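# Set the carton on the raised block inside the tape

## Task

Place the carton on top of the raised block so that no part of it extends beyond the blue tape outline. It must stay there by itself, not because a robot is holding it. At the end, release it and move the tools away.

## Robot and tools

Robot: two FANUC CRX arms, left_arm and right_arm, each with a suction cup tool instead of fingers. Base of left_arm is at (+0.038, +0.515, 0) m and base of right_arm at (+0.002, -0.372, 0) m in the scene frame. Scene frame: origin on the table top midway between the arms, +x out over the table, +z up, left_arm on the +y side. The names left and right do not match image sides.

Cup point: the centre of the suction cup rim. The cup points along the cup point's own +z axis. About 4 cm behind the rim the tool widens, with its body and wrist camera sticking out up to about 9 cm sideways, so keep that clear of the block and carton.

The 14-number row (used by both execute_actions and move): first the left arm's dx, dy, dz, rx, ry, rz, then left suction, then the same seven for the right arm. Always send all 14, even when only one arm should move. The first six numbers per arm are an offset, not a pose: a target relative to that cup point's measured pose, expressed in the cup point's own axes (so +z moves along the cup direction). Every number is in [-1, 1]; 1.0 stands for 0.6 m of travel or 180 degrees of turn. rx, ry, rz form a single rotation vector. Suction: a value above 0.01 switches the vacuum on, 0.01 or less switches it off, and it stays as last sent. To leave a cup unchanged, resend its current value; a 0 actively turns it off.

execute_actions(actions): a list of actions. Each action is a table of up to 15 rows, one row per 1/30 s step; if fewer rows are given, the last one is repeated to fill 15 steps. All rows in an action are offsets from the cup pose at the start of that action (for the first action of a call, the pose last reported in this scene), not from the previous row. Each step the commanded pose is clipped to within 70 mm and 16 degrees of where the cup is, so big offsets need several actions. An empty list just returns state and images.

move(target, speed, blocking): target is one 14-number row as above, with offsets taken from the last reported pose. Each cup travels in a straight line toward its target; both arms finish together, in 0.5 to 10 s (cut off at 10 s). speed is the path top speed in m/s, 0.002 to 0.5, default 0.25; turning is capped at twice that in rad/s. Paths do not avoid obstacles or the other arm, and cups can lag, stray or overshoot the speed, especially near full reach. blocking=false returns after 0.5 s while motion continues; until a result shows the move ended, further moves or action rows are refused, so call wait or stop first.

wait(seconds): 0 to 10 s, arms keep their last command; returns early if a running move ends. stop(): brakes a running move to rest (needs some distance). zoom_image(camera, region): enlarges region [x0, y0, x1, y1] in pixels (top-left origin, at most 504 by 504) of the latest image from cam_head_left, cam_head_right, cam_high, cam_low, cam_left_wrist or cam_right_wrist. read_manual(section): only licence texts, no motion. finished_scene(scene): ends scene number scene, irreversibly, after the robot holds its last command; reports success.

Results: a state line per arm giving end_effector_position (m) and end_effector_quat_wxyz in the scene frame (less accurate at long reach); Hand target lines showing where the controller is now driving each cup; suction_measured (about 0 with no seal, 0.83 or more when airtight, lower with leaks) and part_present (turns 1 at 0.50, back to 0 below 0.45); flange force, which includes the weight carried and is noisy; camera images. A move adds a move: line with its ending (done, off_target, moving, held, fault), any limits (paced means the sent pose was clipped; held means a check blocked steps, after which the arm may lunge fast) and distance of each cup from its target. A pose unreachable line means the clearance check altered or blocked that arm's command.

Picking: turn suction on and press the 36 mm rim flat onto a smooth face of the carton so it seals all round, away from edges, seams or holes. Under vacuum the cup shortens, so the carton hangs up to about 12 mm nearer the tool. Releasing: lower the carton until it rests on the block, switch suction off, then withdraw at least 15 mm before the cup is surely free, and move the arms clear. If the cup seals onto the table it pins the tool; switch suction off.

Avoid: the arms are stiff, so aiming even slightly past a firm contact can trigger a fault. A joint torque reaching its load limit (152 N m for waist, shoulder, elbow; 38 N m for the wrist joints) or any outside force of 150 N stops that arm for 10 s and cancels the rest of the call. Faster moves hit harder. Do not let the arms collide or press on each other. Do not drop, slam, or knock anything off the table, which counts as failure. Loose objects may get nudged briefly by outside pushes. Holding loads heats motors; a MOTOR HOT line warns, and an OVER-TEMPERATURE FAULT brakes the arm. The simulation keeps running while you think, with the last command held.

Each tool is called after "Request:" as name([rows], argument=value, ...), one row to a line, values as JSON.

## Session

Request:
execute_actions(actions=[])

Scene clock: 0.00 s.
left_arm: end_effector_position=(+0.5360, +0.4722, +0.3126) suction_measured=0.01 part_present=0 end_effector_quat_wxyz=(+0.000, -0.219, +0.976, -0.001) | right_arm: end_effector_position=(+0.4975, -0.3092, +0.3114) suction_measured=0.00 part_present=0 end_effector_quat_wxyz=(-0.002, +0.199, +0.980, +0.001)
Joint positions: left_arm=[ 0.265  0.131  0.193  0.001 -1.633  0.263] | right_arm=[ 0.266  0.133  0.195 -0.003 -1.635 -0.787]
Joint velocities: left_arm=[-0.     0.     0.    -0.     0.     0.001] | right_arm=[ 0.     0.001 -0.     0.001 -0.    -0.   ]
Flange force (N, the push that the arm receives, along the end effector's own x y z axes): no reading
Hand target (left_arm): +0.536, +0.472, +0.313; +0.000, -0.219, +0.976, -0.001
Hand target (right_arm): +0.497, -0.309, +0.311; -0.002, +0.199, +0.980, +0.001
camera_calibration (this result's frames):
cam_left_wrist: T_world_to_cam=[[0.471127, -0.881634, -0.0275886, 0.184435], [-0.786491, -0.434034, 0.43937, 0.515763], [-0.399338, -0.185301, -0.897883, 0.661699], [0, 0, 0, 1]] pos_world=[0.582992, 0.509077, 0.372606]
cam_right_wrist: T_world_to_cam=[[-0.39395, -0.918122, -0.0430703, -0.0611069], [-0.836986, 0.338984, 0.429585, 0.409183], [-0.379812, 0.205285, -0.901999, 0.616307], [0, 0, 0, 1]] pos_world=[0.552488, -0.321328, 0.377497]

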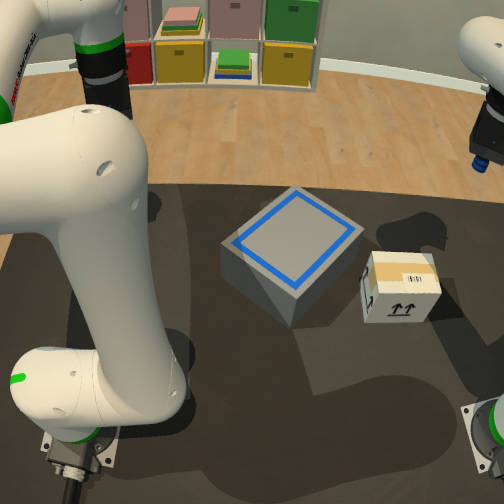

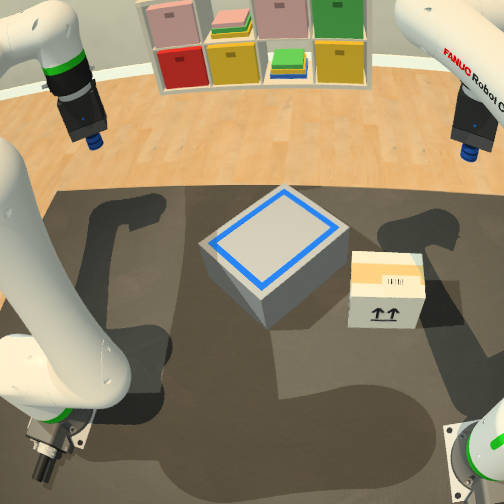

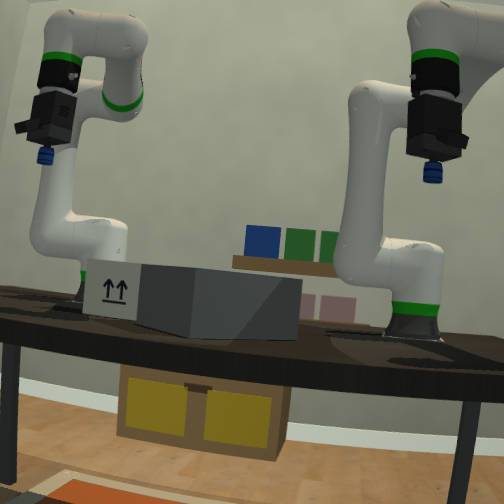

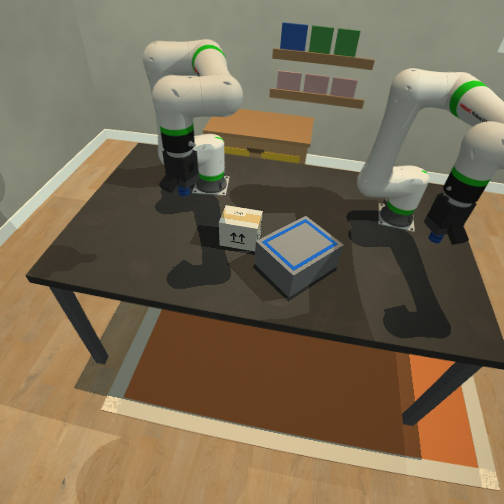

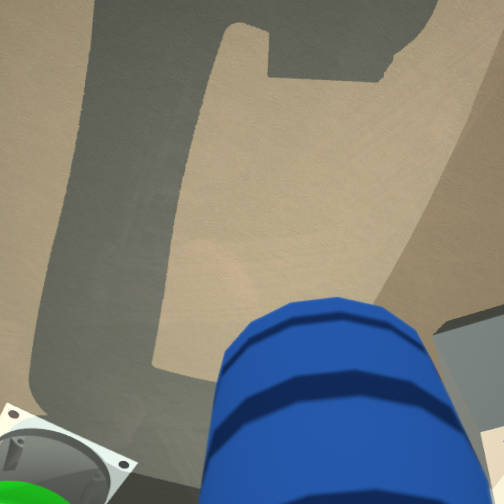

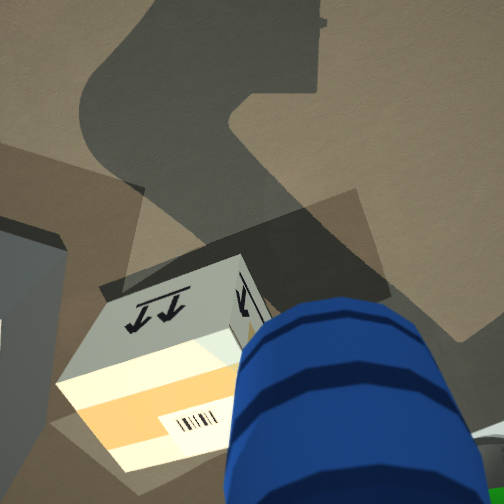

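Request:
zoom_image(camera="cam_head_right", region=[190, 170, 450, 340])

Request:
zoom_image(camera="cam_high", region=[70, 240, 320, 350])

Region (190, 170, 450, 340) of cam_head_right's 504x504 image, scaled by 1.938, with more detail than that image has; it fills the top 330 rows of this view, and the rest is white.

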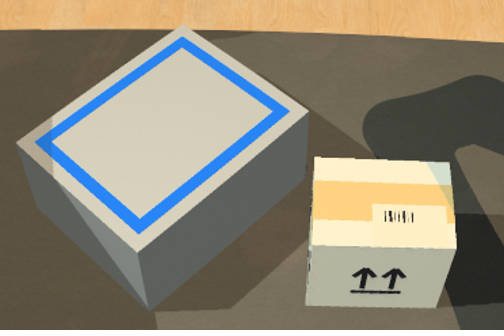

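Region (70, 240, 320, 350) of cam_high's 504x504 image, scaled by 2.016, with more detail than that image has; it fills the top 222 rows of this view, and the rest is white.

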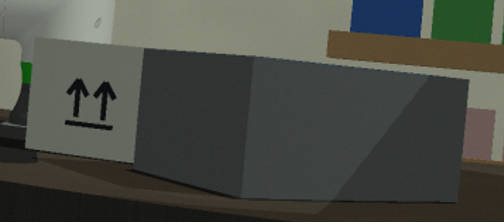

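Request:
move(target=[0,0,0,0,0,0,0,0.353,0.1125,0.26,0,0,0,0], speed=0.35)

Scene clock: 50.80 s.
left_arm: end_effector_position=(+0.5360, +0.4722, +0.3126) suction_measured=0.01 part_present=0 end_effector_quat_wxyz=(+0.000, -0.219, +0.976, -0.001) | right_arm: end_effector_position=(+0.3283, -0.1649, +0.1556) suction_measured=0.00 part_present=0 end_effector_quat_wxyz=(-0.002, +0.200, +0.980, -0.000)
Joint positions: left_arm=[ 0.265  0.131  0.193  0.001 -1.633  0.263] | right_arm=[ 0.784 -0.108 -0.417 -0.003 -1.264 -1.306]
Joint velocities: left_arm=[ 0.     0.002  0.    -0.    -0.     0.   ] | right_arm=[ 0.002 -0.001 -0.001 -0.     0.001 -0.002]
Flange force (N, the push that the arm receives, along the end effector's own x y z axes): left_arm=[-1.1 1.0 5.3] | right_arm=[5.8 -0.7 1.8]
Hand target (left_arm): +0.536, +0.472, +0.313; +0.000, -0.219, +0.976, -0.001
Hand target (right_arm): +0.328, -0.165, +0.156; -0.002, +0.199, +0.980, -0.000
Off the commanded pose (left_arm): 0.000 m, 0 deg.
Off the commanded pose (right_arm): 0.001 m, 0 deg.
move: done
camera_calibration (this result's frames):
cam_left_wrist: T_world_to_cam=[[0.471127, -0.881634, -0.0275885, 0.184435], [-0.786491, -0.434034, 0.43937, 0.515763], [-0.399338, -0.185301, -0.897883, 0.661699], [0, 0, 0, 1]] pos_world=[0.582992, 0.509077, 0.372606]
cam_right_wrist: T_world_to_cam=[[-0.395038, -0.917744, -0.0411205, -0.0018698], [-0.836383, 0.340779, 0.429341, 0.285669], [-0.380012, 0.203998, -0.902206, 0.381784], [0, 0, 0, 1]] pos_world=[0.383273, -0.176949, 0.221721]

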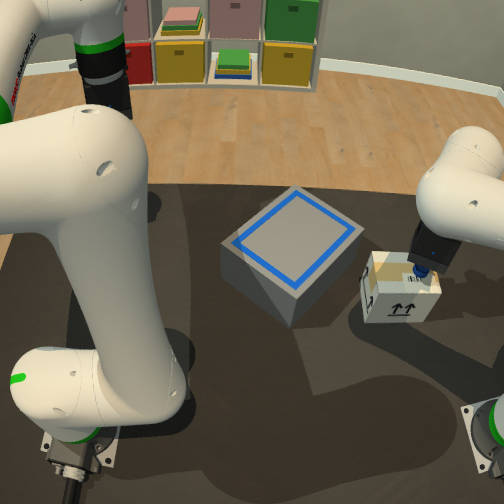

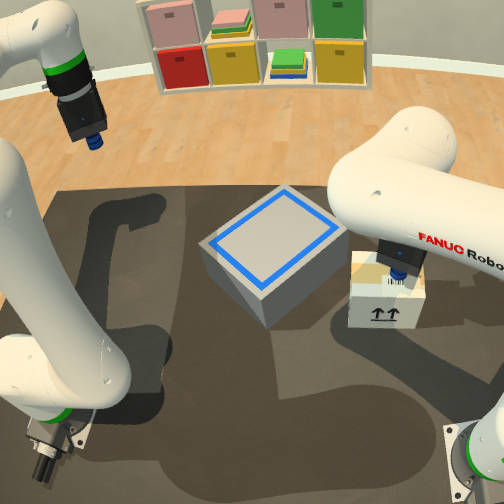

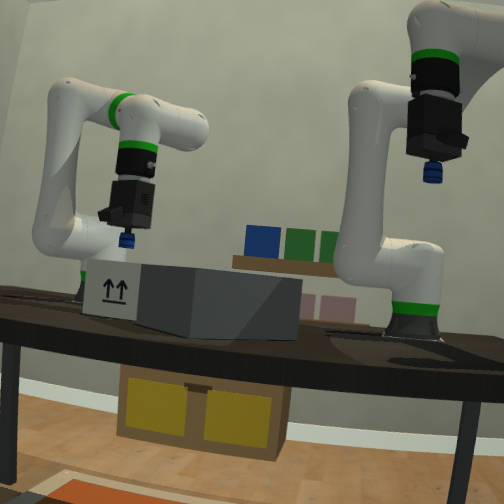

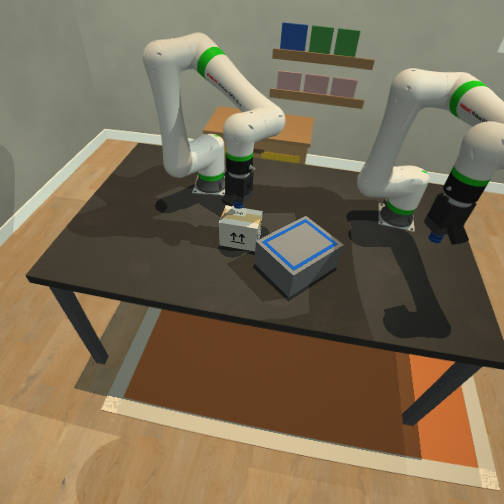

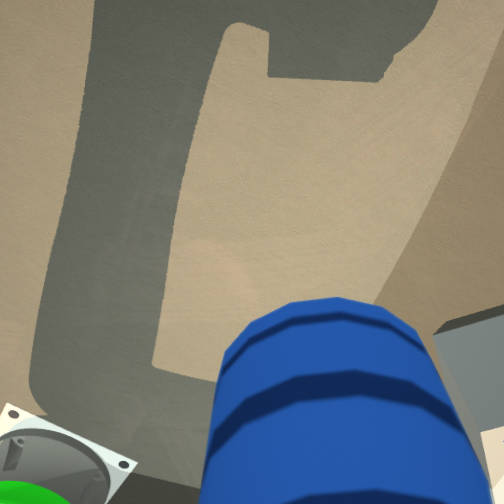

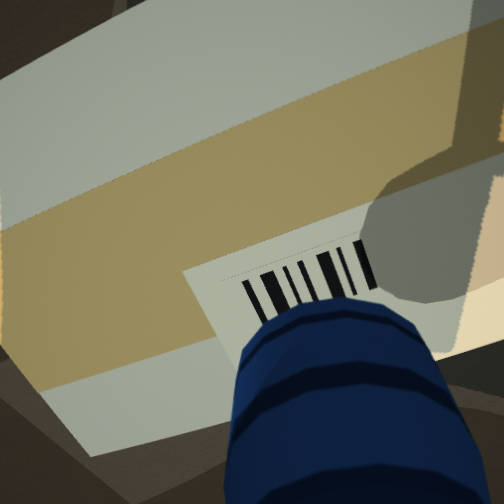

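Request:
move(target=[0,0,0,0,0,0,0,0.029,0.009,0.04,0,0,0,0], speed=0.1)

Scene clock: 92.93 s.
left_arm: end_effector_position=(+0.5360, +0.4722, +0.3126) suction_measured=0.01 part_present=0 end_effector_quat_wxyz=(+0.000, -0.219, +0.976, -0.001) | right_arm: end_effector_position=(+0.3143, -0.1532, +0.1316) suction_measured=0.00 part_present=0 end_effector_quat_wxyz=(-0.002, +0.200, +0.980, -0.000)
Joint positions: left_arm=[ 0.265  0.131  0.193  0.001 -1.633  0.263] | right_arm=[ 0.834 -0.101 -0.469 -0.003 -1.204 -1.356]
Joint velocities: left_arm=[ 0.    -0.001  0.    -0.     0.    -0.001] | right_arm=[ 0.    -0.    -0.002 -0.002  0.001 -0.002]
Flange force (N, the push that the arm receives, along the end effector's own x y z axes): left_arm=[-1.6 0.2 5.6] | right_arm=[9.4 -6.0 -0.6]
Hand target (left_arm): +0.536, +0.472, +0.313; +0.000, -0.219, +0.976, -0.001
Hand target (right_arm): +0.314, -0.153, +0.132; -0.002, +0.200, +0.980, -0.000
Off the commanded pose (left_arm): 0.000 m, 0 deg.
Off the commanded pose (right_arm): 0.000 m, 0 deg.
move: done
camera_calibration (this result's frames):
cam_left_wrist: T_world_to_cam=[[0.471128, -0.881634, -0.0275885, 0.184435], [-0.786491, -0.434034, 0.43937, 0.515763], [-0.399338, -0.185301, -0.897883, 0.661699], [0, 0, 0, 1]] pos_world=[0.582992, 0.509077, 0.372606]
cam_right_wrist: T_world_to_cam=[[-0.39517, -0.917696, -0.0409306, 0.00239198], [-0.836388, 0.341018, 0.429141, 0.280411], [-0.379863, 0.203818, -0.902309, 0.352424], [0, 0, 0, 1]] pos_world=[0.369351, -0.16526, 0.197757]

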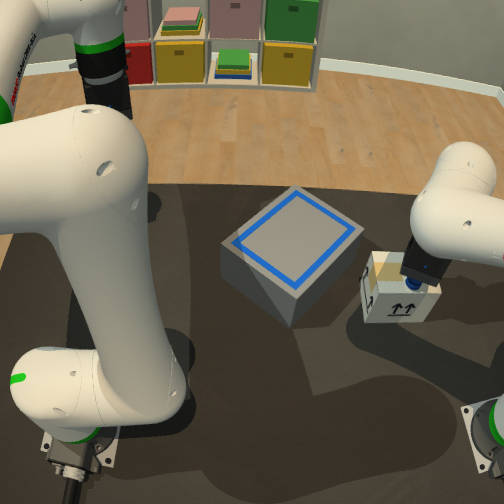

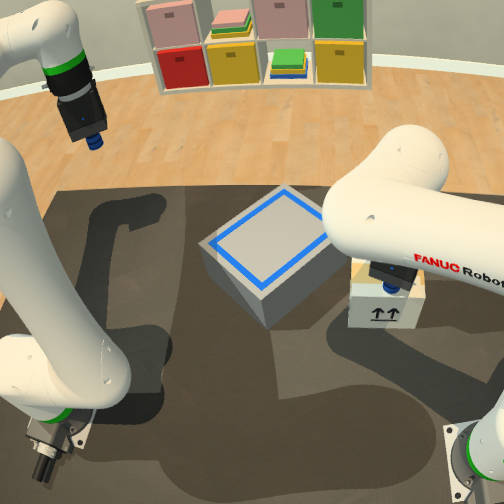

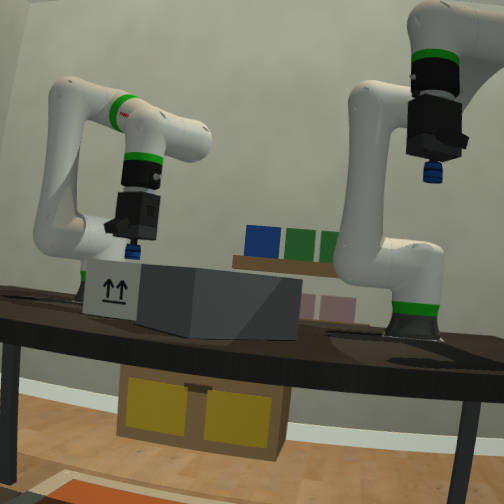

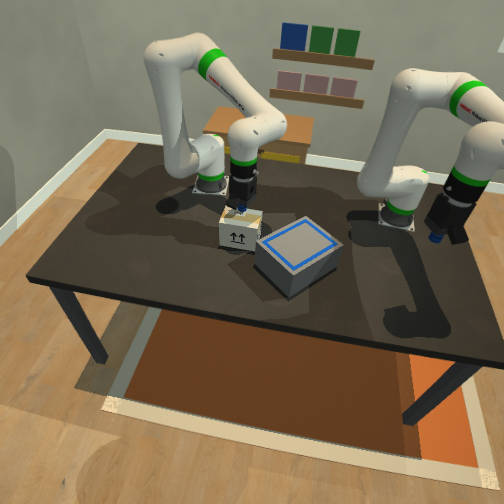

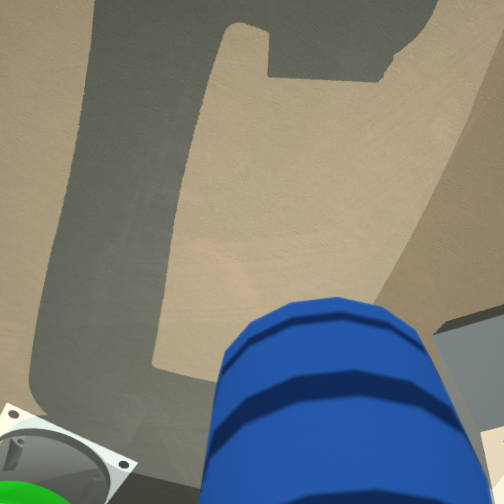

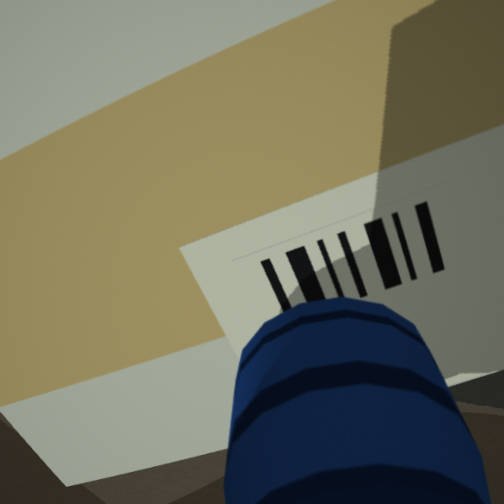

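Request:
move(target=[0,0,0,0,0,0,0,0,0,0.039,0,0,0,1], speed=0.05)

Scene clock: 116.10 s.
left_arm: end_effector_position=(+0.5360, +0.4722, +0.3126) suction_measured=0.01 part_present=0 end_effector_quat_wxyz=(+0.000, -0.219, +0.976, -0.001) | right_arm: end_effector_position=(+0.3135, -0.1538, +0.1153) suction_measured=0.94 part_present=1 end_effector_quat_wxyz=(-0.003, +0.199, +0.980, -0.001)
Joint positions: left_arm=[ 0.265  0.131  0.193  0.001 -1.633  0.263] | right_arm=[ 0.835 -0.084 -0.495 -0.004 -1.164 -1.356]
Joint velocities: left_arm=[-0.     0.    -0.     0.001  0.    -0.001] | right_arm=[-0.     0.001  0.001  0.     0.     0.   ]
Flange force (N, the push that the arm receives, along the end effector's own x y z axes): left_arm=[0.2 0.9 6.2] | right_arm=[30.4 -6.9 -39.5]
Hand target (left_arm): +0.536, +0.472, +0.313; +0.000, -0.219, +0.976, -0.001
Hand target (right_arm): +0.313, -0.154, +0.115; -0.003, +0.199, +0.980, -0.001
Off the commanded pose (left_arm): 0.000 m, 0 deg.
Off the commanded pose (right_arm): 0.007 m, 0 deg.
FORCE FAULT: contact force on the right arm reached its limit, and that arm stopped for 10 seconds. The contact can be on any part of that arm, not only on its tool. That time counts as 19 of the actions that you can send in this scene. That arm's remaining commands of this call were not run. That arm holds still and accepts commands again. Move the arm away from the contact; if what it grips holds it there, let go first. Pushing or pulling that hard again can fault the arm again.
move: fault (right_arm)
camera_calibration (this result's frames):
cam_left_wrist: T_world_to_cam=[[0.471127, -0.881634, -0.0275885, 0.184435], [-0.786491, -0.434034, 0.43937, 0.515763], [-0.399338, -0.185301, -0.897883, 0.661699], [0, 0, 0, 1]] pos_world=[0.582992, 0.509077, 0.372606]
cam_right_wrist: T_world_to_cam=[[-0.395035, -0.917856, -0.0385801, 0.000544599], [-0.835632, 0.341565, 0.430177, 0.286613], [-0.381663, 0.202174, -0.90192, 0.33768], [0, 0, 0, 1]] pos_world=[0.368598, -0.165667, 0.181287]

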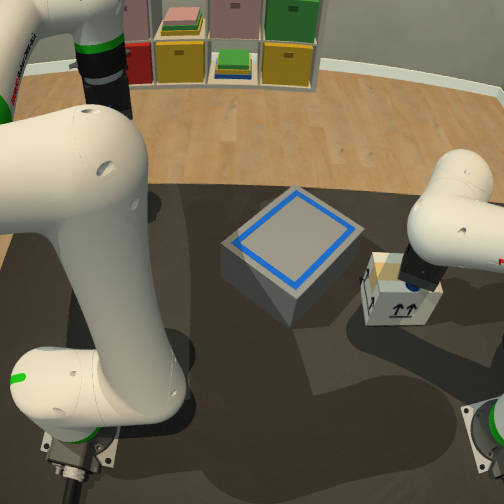

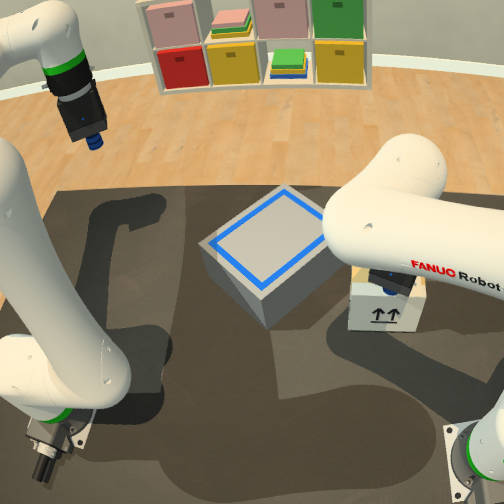

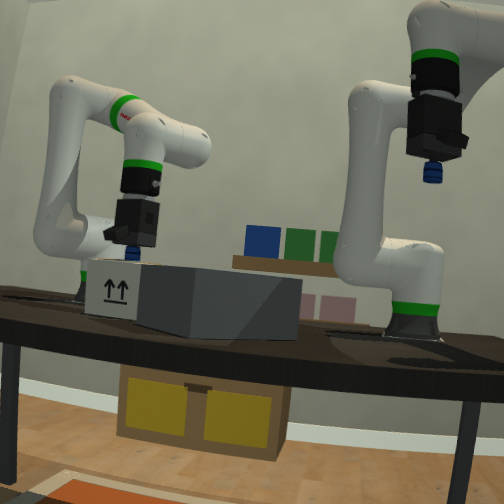

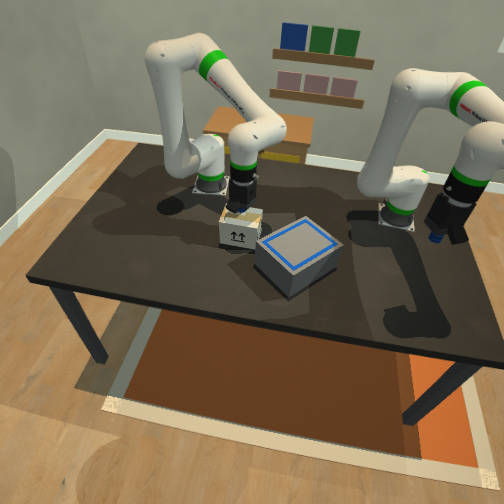

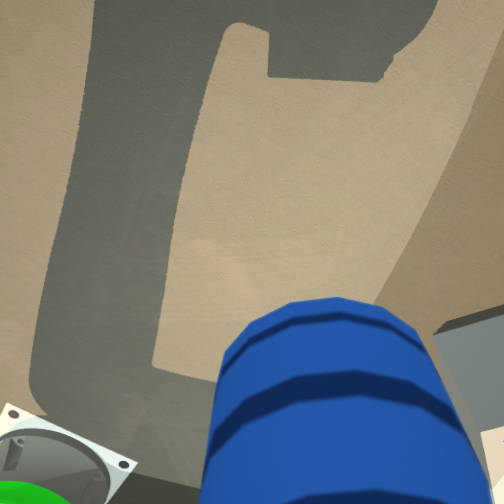

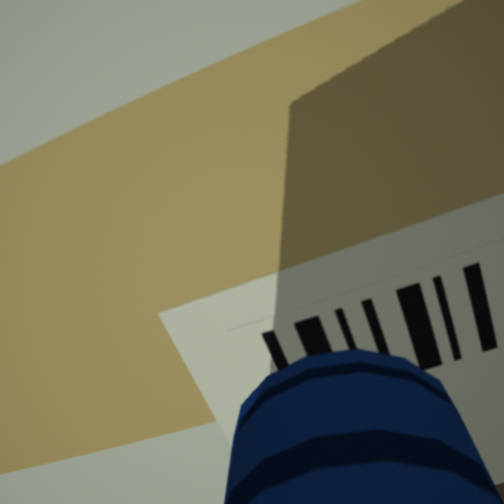

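Request:
move(target=[0,0,0,0,0,0,0,0,0,-0.29,0,0,0,1], speed=0.2)

Scene clock: 127.57 s.
left_arm: end_effector_position=(+0.5360, +0.4722, +0.3126) suction_measured=0.01 part_present=0 end_effector_quat_wxyz=(+0.000, -0.219, +0.976, -0.001) | right_arm: end_effector_position=(+0.3138, -0.1535, +0.2893) suction_measured=0.94 part_present=1 end_effector_quat_wxyz=(-0.002, +0.199, +0.980, -0.002)
Joint positions: left_arm=[ 0.265  0.131  0.193  0.001 -1.633  0.263] | right_arm=[ 0.835 -0.171 -0.156 -0.003 -1.591 -1.356]
Joint velocities: left_arm=[-0.     0.    -0.     0.001  0.002 -0.001] | right_arm=[ 0.     0.001  0.002 -0.003 -0.001 -0.   ]
Flange force (N, the push that the arm receives, along the end effector's own x y z axes): left_arm=[-0.5 0.1 5.5] | right_arm=[5.2 -0.4 7.9]
Hand target (left_arm): +0.536, +0.472, +0.313; +0.000, -0.219, +0.976, -0.001
Hand target (right_arm): +0.314, -0.153, +0.289; -0.003, +0.199, +0.980, -0.001
Off the commanded pose (left_arm): 0.000 m, 0 deg.
Off the commanded pose (right_arm): 0.001 m, 0 deg.
move: done
camera_calibration (this result's frames):
cam_left_wrist: T_world_to_cam=[[0.471127, -0.881634, -0.0275885, 0.184435], [-0.786491, -0.434034, 0.43937, 0.515763], [-0.399338, -0.185301, -0.897883, 0.661699], [0, 0, 0, 1]] pos_world=[0.582992, 0.509077, 0.372606]
cam_right_wrist: T_world_to_cam=[[-0.393884, -0.91835, -0.0385861, 0.00725973], [-0.836094, 0.340533, 0.430099, 0.211948], [-0.381841, 0.201671, -0.901957, 0.494764], [0, 0, 0, 1]] pos_world=[0.368989, -0.165288, 0.355378]

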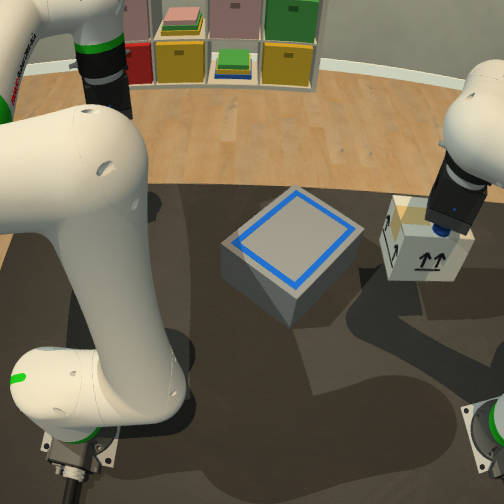

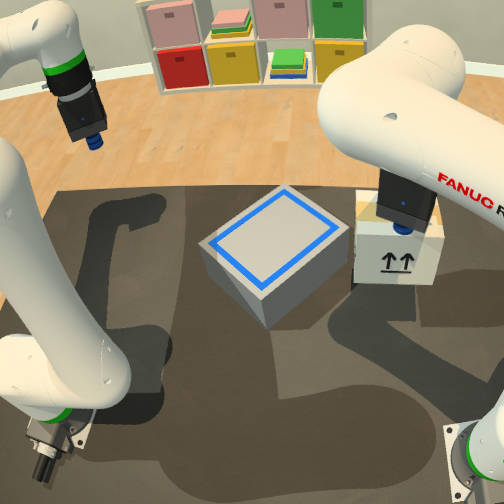

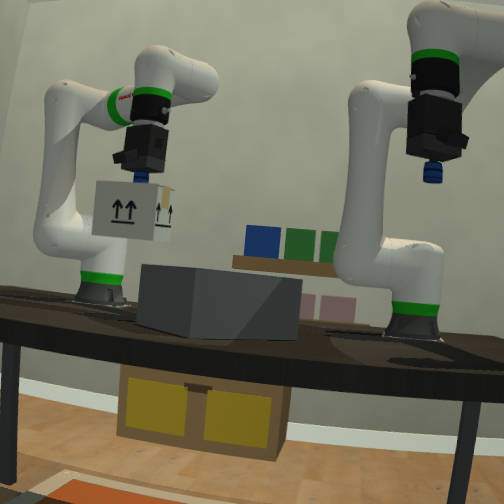

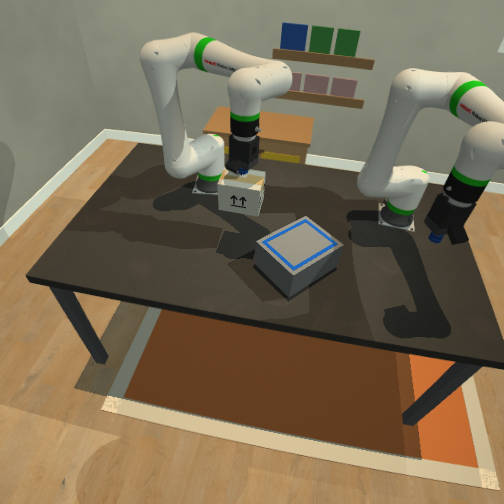

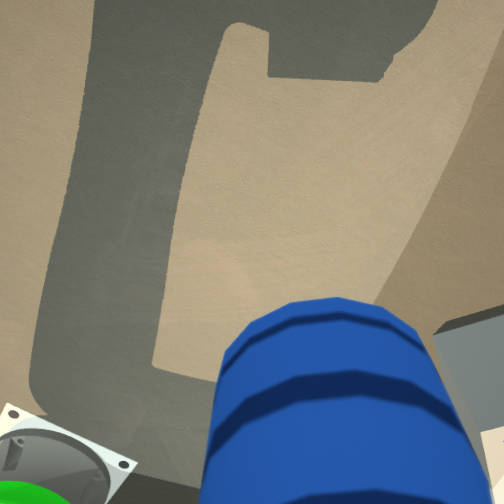

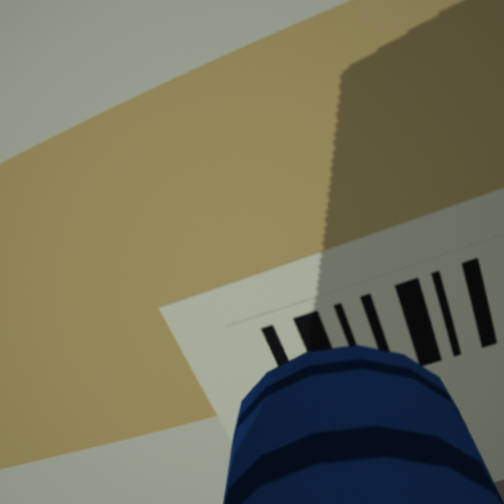

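Request:
move(target=[0,0,0,0,0,0,0,-0.0535,0.348,0.03,0,0,-0.272,1], speed=0.2)

Request:
zoom_image(camera="cam_low", region=[230, 150, 370, 310])

Request:
zoom_image(camera="cam_head_left", region=[200, 130, 400, 330])

Request:
zoom_image(camera="cam_high", region=[110, 150, 330, 350])

Scene clock: 146.43 s.
left_arm: end_effector_position=(+0.5360, +0.4722, +0.3126) suction_measured=0.01 part_present=0 end_effector_quat_wxyz=(+0.000, -0.219, +0.976, -0.001) | right_arm: end_effector_position=(+0.4246, +0.0263, +0.2705) suction_measured=0.94 part_present=1 end_effector_quat_wxyz=(-0.003, -0.225, +0.974, -0.001)
Joint positions: left_arm=[ 0.265  0.131  0.193  0.001 -1.633  0.263] | right_arm=[ 0.858  0.343  0.356 -0.003 -1.589 -0.525]
Joint velocities: left_arm=[ 0.    -0.     0.    -0.001 -0.    -0.   ] | right_arm=[-0.003  0.001  0.002 -0.005 -0.001  0.001]
Flange force (N, the push that the arm receives, along the end effector's own x y z axes): left_arm=[0.4 1.2 6.5] | right_arm=[10.4 -3.6 12.7]
Hand target (left_arm): +0.536, +0.472, +0.313; +0.000, -0.219, +0.976, -0.001
Hand target (right_arm): +0.425, +0.026, +0.270; -0.003, -0.225, +0.974, -0.000
Off the commanded pose (left_arm): 0.000 m, 0 deg.
Off the commanded pose (right_arm): 0.000 m, 0 deg.
move: done
camera_calibration (this result's frames):
cam_left_wrist: T_world_to_cam=[[0.471128, -0.881634, -0.0275886, 0.184435], [-0.786491, -0.434034, 0.43937, 0.515763], [-0.399338, -0.185301, -0.897883, 0.661699], [0, 0, 0, 1]] pos_world=[0.582992, 0.509077, 0.372606]
cam_right_wrist: T_world_to_cam=[[0.434039, -0.89988, -0.0427398, -0.135624], [-0.804469, -0.4085, 0.431227, 0.257418], [-0.405512, -0.152786, -0.90123, 0.502936], [0, 0, 0, 1]] pos_world=[0.469897, 0.0599518, 0.336459]

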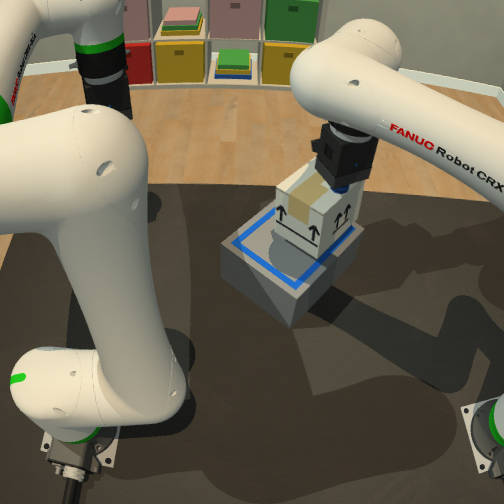

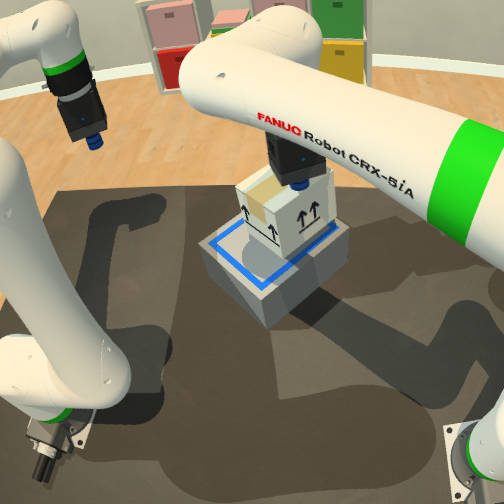

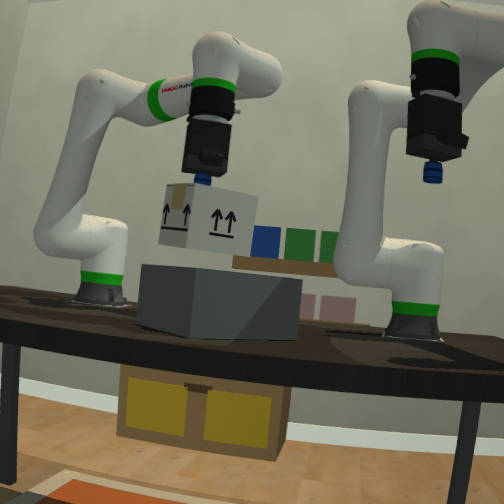

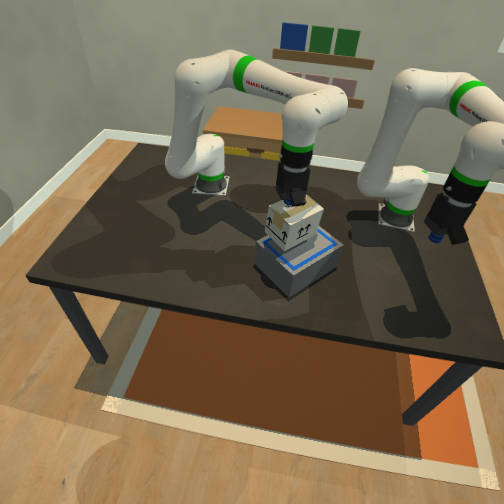

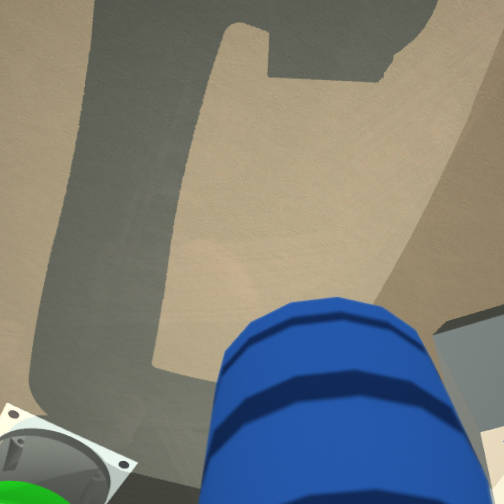

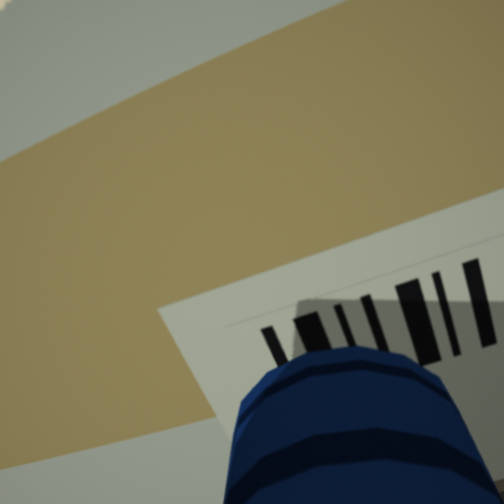

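Region (230, 150, 370, 310) of cam_low's 504x504 image, scaled by 3.150, with more detail than that image has; it fills the left 441 columns of this view, and the rest is white.

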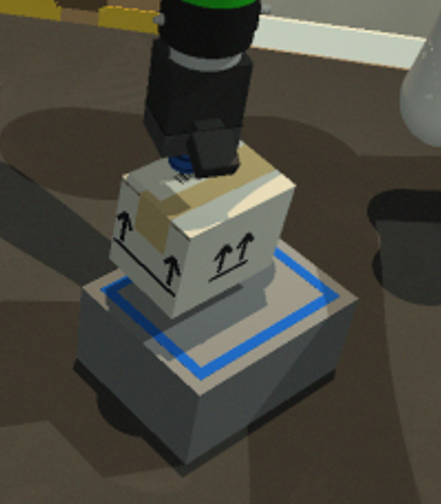

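Region (200, 130, 400, 330) of cam_head_left's 504x504 image, scaled by 2.520, with more detail than that image has.

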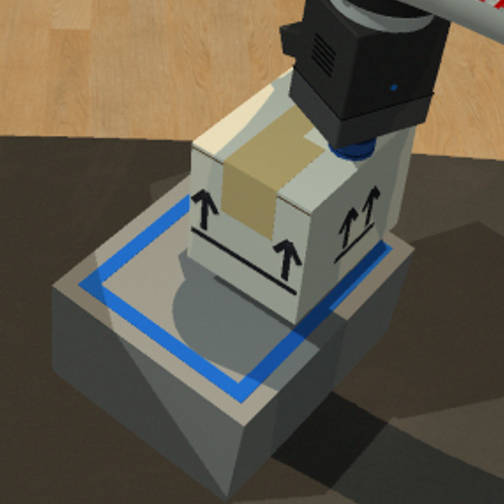

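Region (110, 150, 330, 350) of cam_high's 504x504 image, scaled by 2.291, with more detail than that image has; it fills the top 458 rows of this view, and the rest is white.

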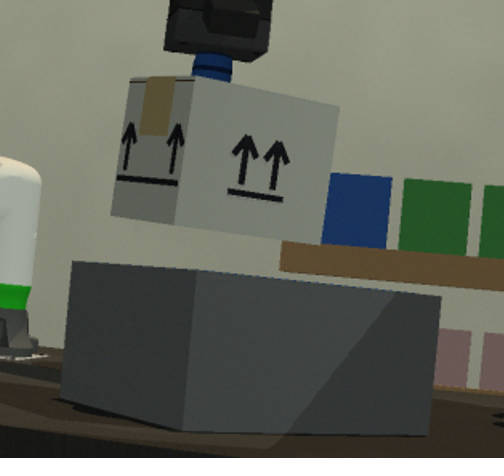

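Request:
move(target=[0,0,0,0,0,0,0,-0.0267,0.0546,0.035,0,0,0,1], speed=0.08)

Request:
zoom_image(camera="cam_low", region=[230, 150, 370, 310])

Request:
zoom_image(camera="cam_head_left", region=[200, 130, 400, 330])

Request:
zoom_image(camera="cam_high", region=[110, 150, 330, 350])

Scene clock: 168.27 s.
left_arm: end_effector_position=(+0.5360, +0.4722, +0.3126) suction_measured=0.01 part_present=0 end_effector_quat_wxyz=(+0.000, -0.219, +0.976, -0.001) | right_arm: end_effector_position=(+0.4244, +0.0627, +0.2493) suction_measured=0.94 part_present=1 end_effector_quat_wxyz=(-0.003, -0.225, +0.974, -0.000)
Joint positions: left_arm=[ 0.265  0.131  0.193  0.001 -1.633  0.263] | right_arm=[ 0.893  0.411  0.4   -0.003 -1.564 -0.559]
Joint velocities: left_arm=[ 0.001  0.     0.     0.     0.    -0.001] | right_arm=[ 0.     0.002 -0.001  0.     0.    -0.   ]
Flange force (N, the push that the arm receives, along the end effector's own x y z axes): left_arm=[-0.9 0.9 6.2] | right_arm=[12.3 -3.6 13.8]
Hand target (left_arm): +0.536, +0.472, +0.313; +0.000, -0.219, +0.976, -0.001
Hand target (right_arm): +0.424, +0.063, +0.249; -0.003, -0.225, +0.974, -0.001
Off the commanded pose (left_arm): 0.000 m, 0 deg.
Off the commanded pose (right_arm): 0.000 m, 0 deg.
move: done
camera_calibration (this result's frames):
cam_left_wrist: T_world_to_cam=[[0.471127, -0.881634, -0.0275885, 0.184435], [-0.786491, -0.434034, 0.43937, 0.515763], [-0.399338, -0.185301, -0.897882, 0.661699], [0, 0, 0, 1]] pos_world=[0.582992, 0.509077, 0.372606]
cam_right_wrist: T_world_to_cam=[[0.433937, -0.899921, -0.0429005, -0.103623], [-0.804406, -0.408445, 0.431398, 0.281212], [-0.405747, -0.15269, -0.901141, 0.489455], [0, 0, 0, 1]] pos_world=[0.469769, 0.0963423, 0.315308]

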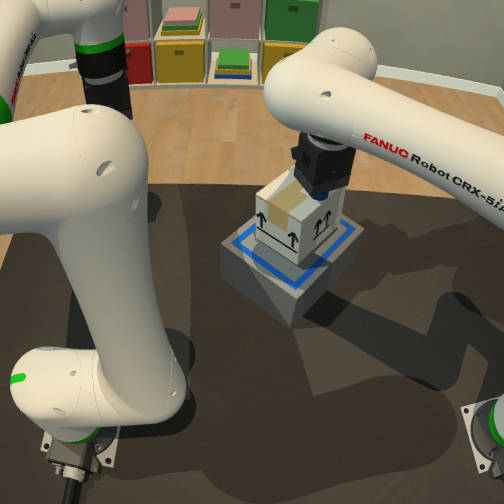

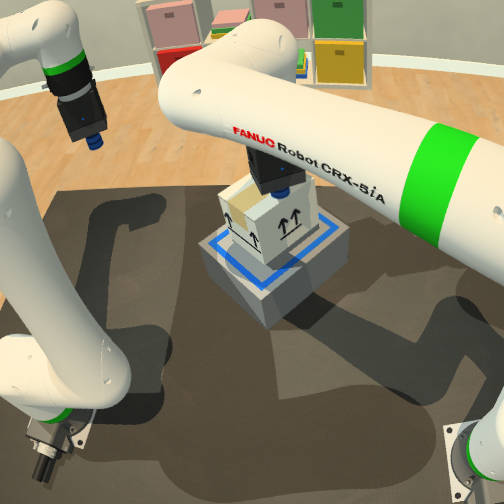

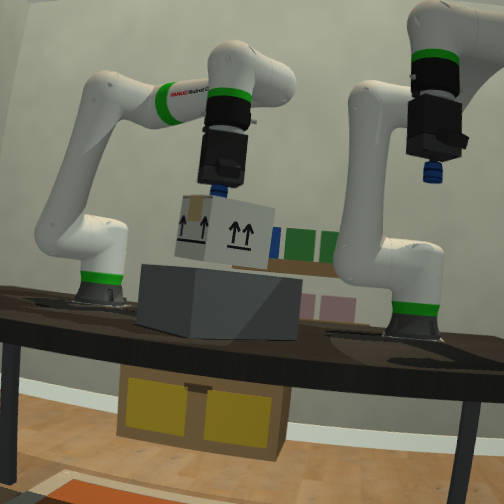

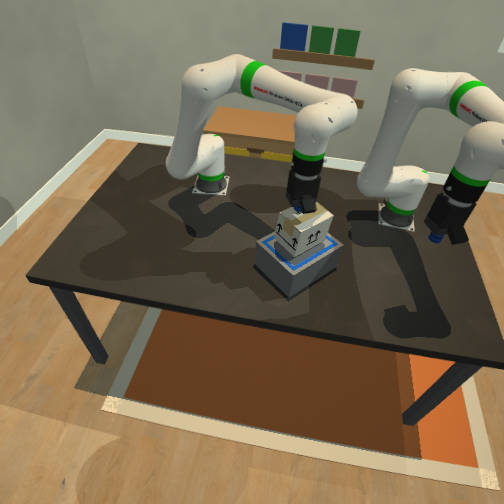

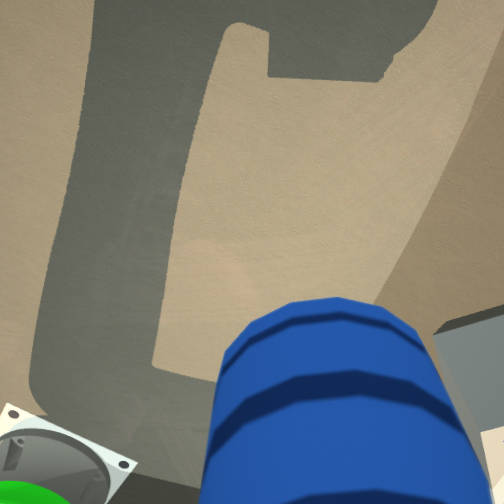

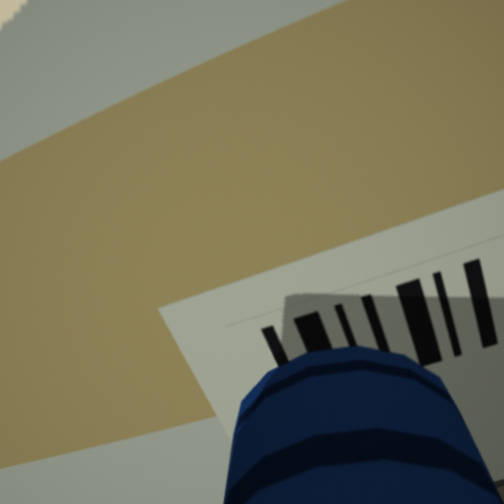

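Region (230, 150, 370, 310) of cam_low's 504x504 image, scaled by 3.150, with more detail than that image has; it fills the left 441 columns of this view, and the rest is white.

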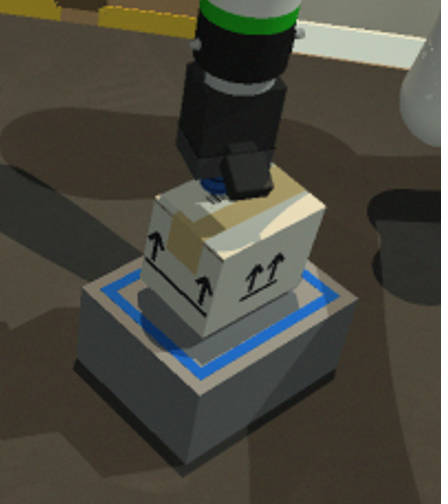

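Region (200, 130, 400, 330) of cam_head_left's 504x504 image, scaled by 2.520, with more detail than that image has.

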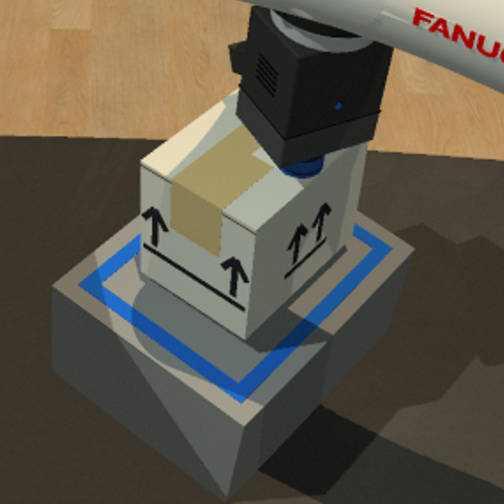

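Region (110, 150, 330, 350) of cam_high's 504x504 image, scaled by 2.291, with more detail than that image has; it fills the top 458 rows of this view, and the rest is white.

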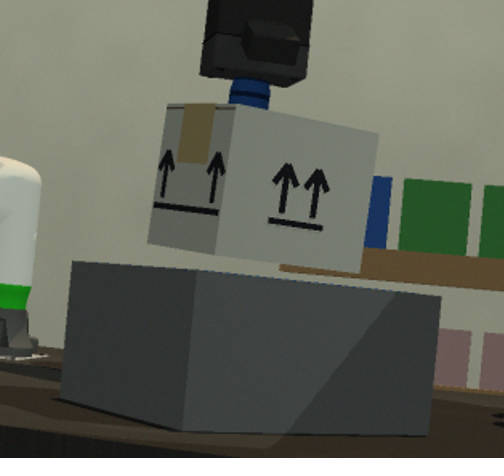

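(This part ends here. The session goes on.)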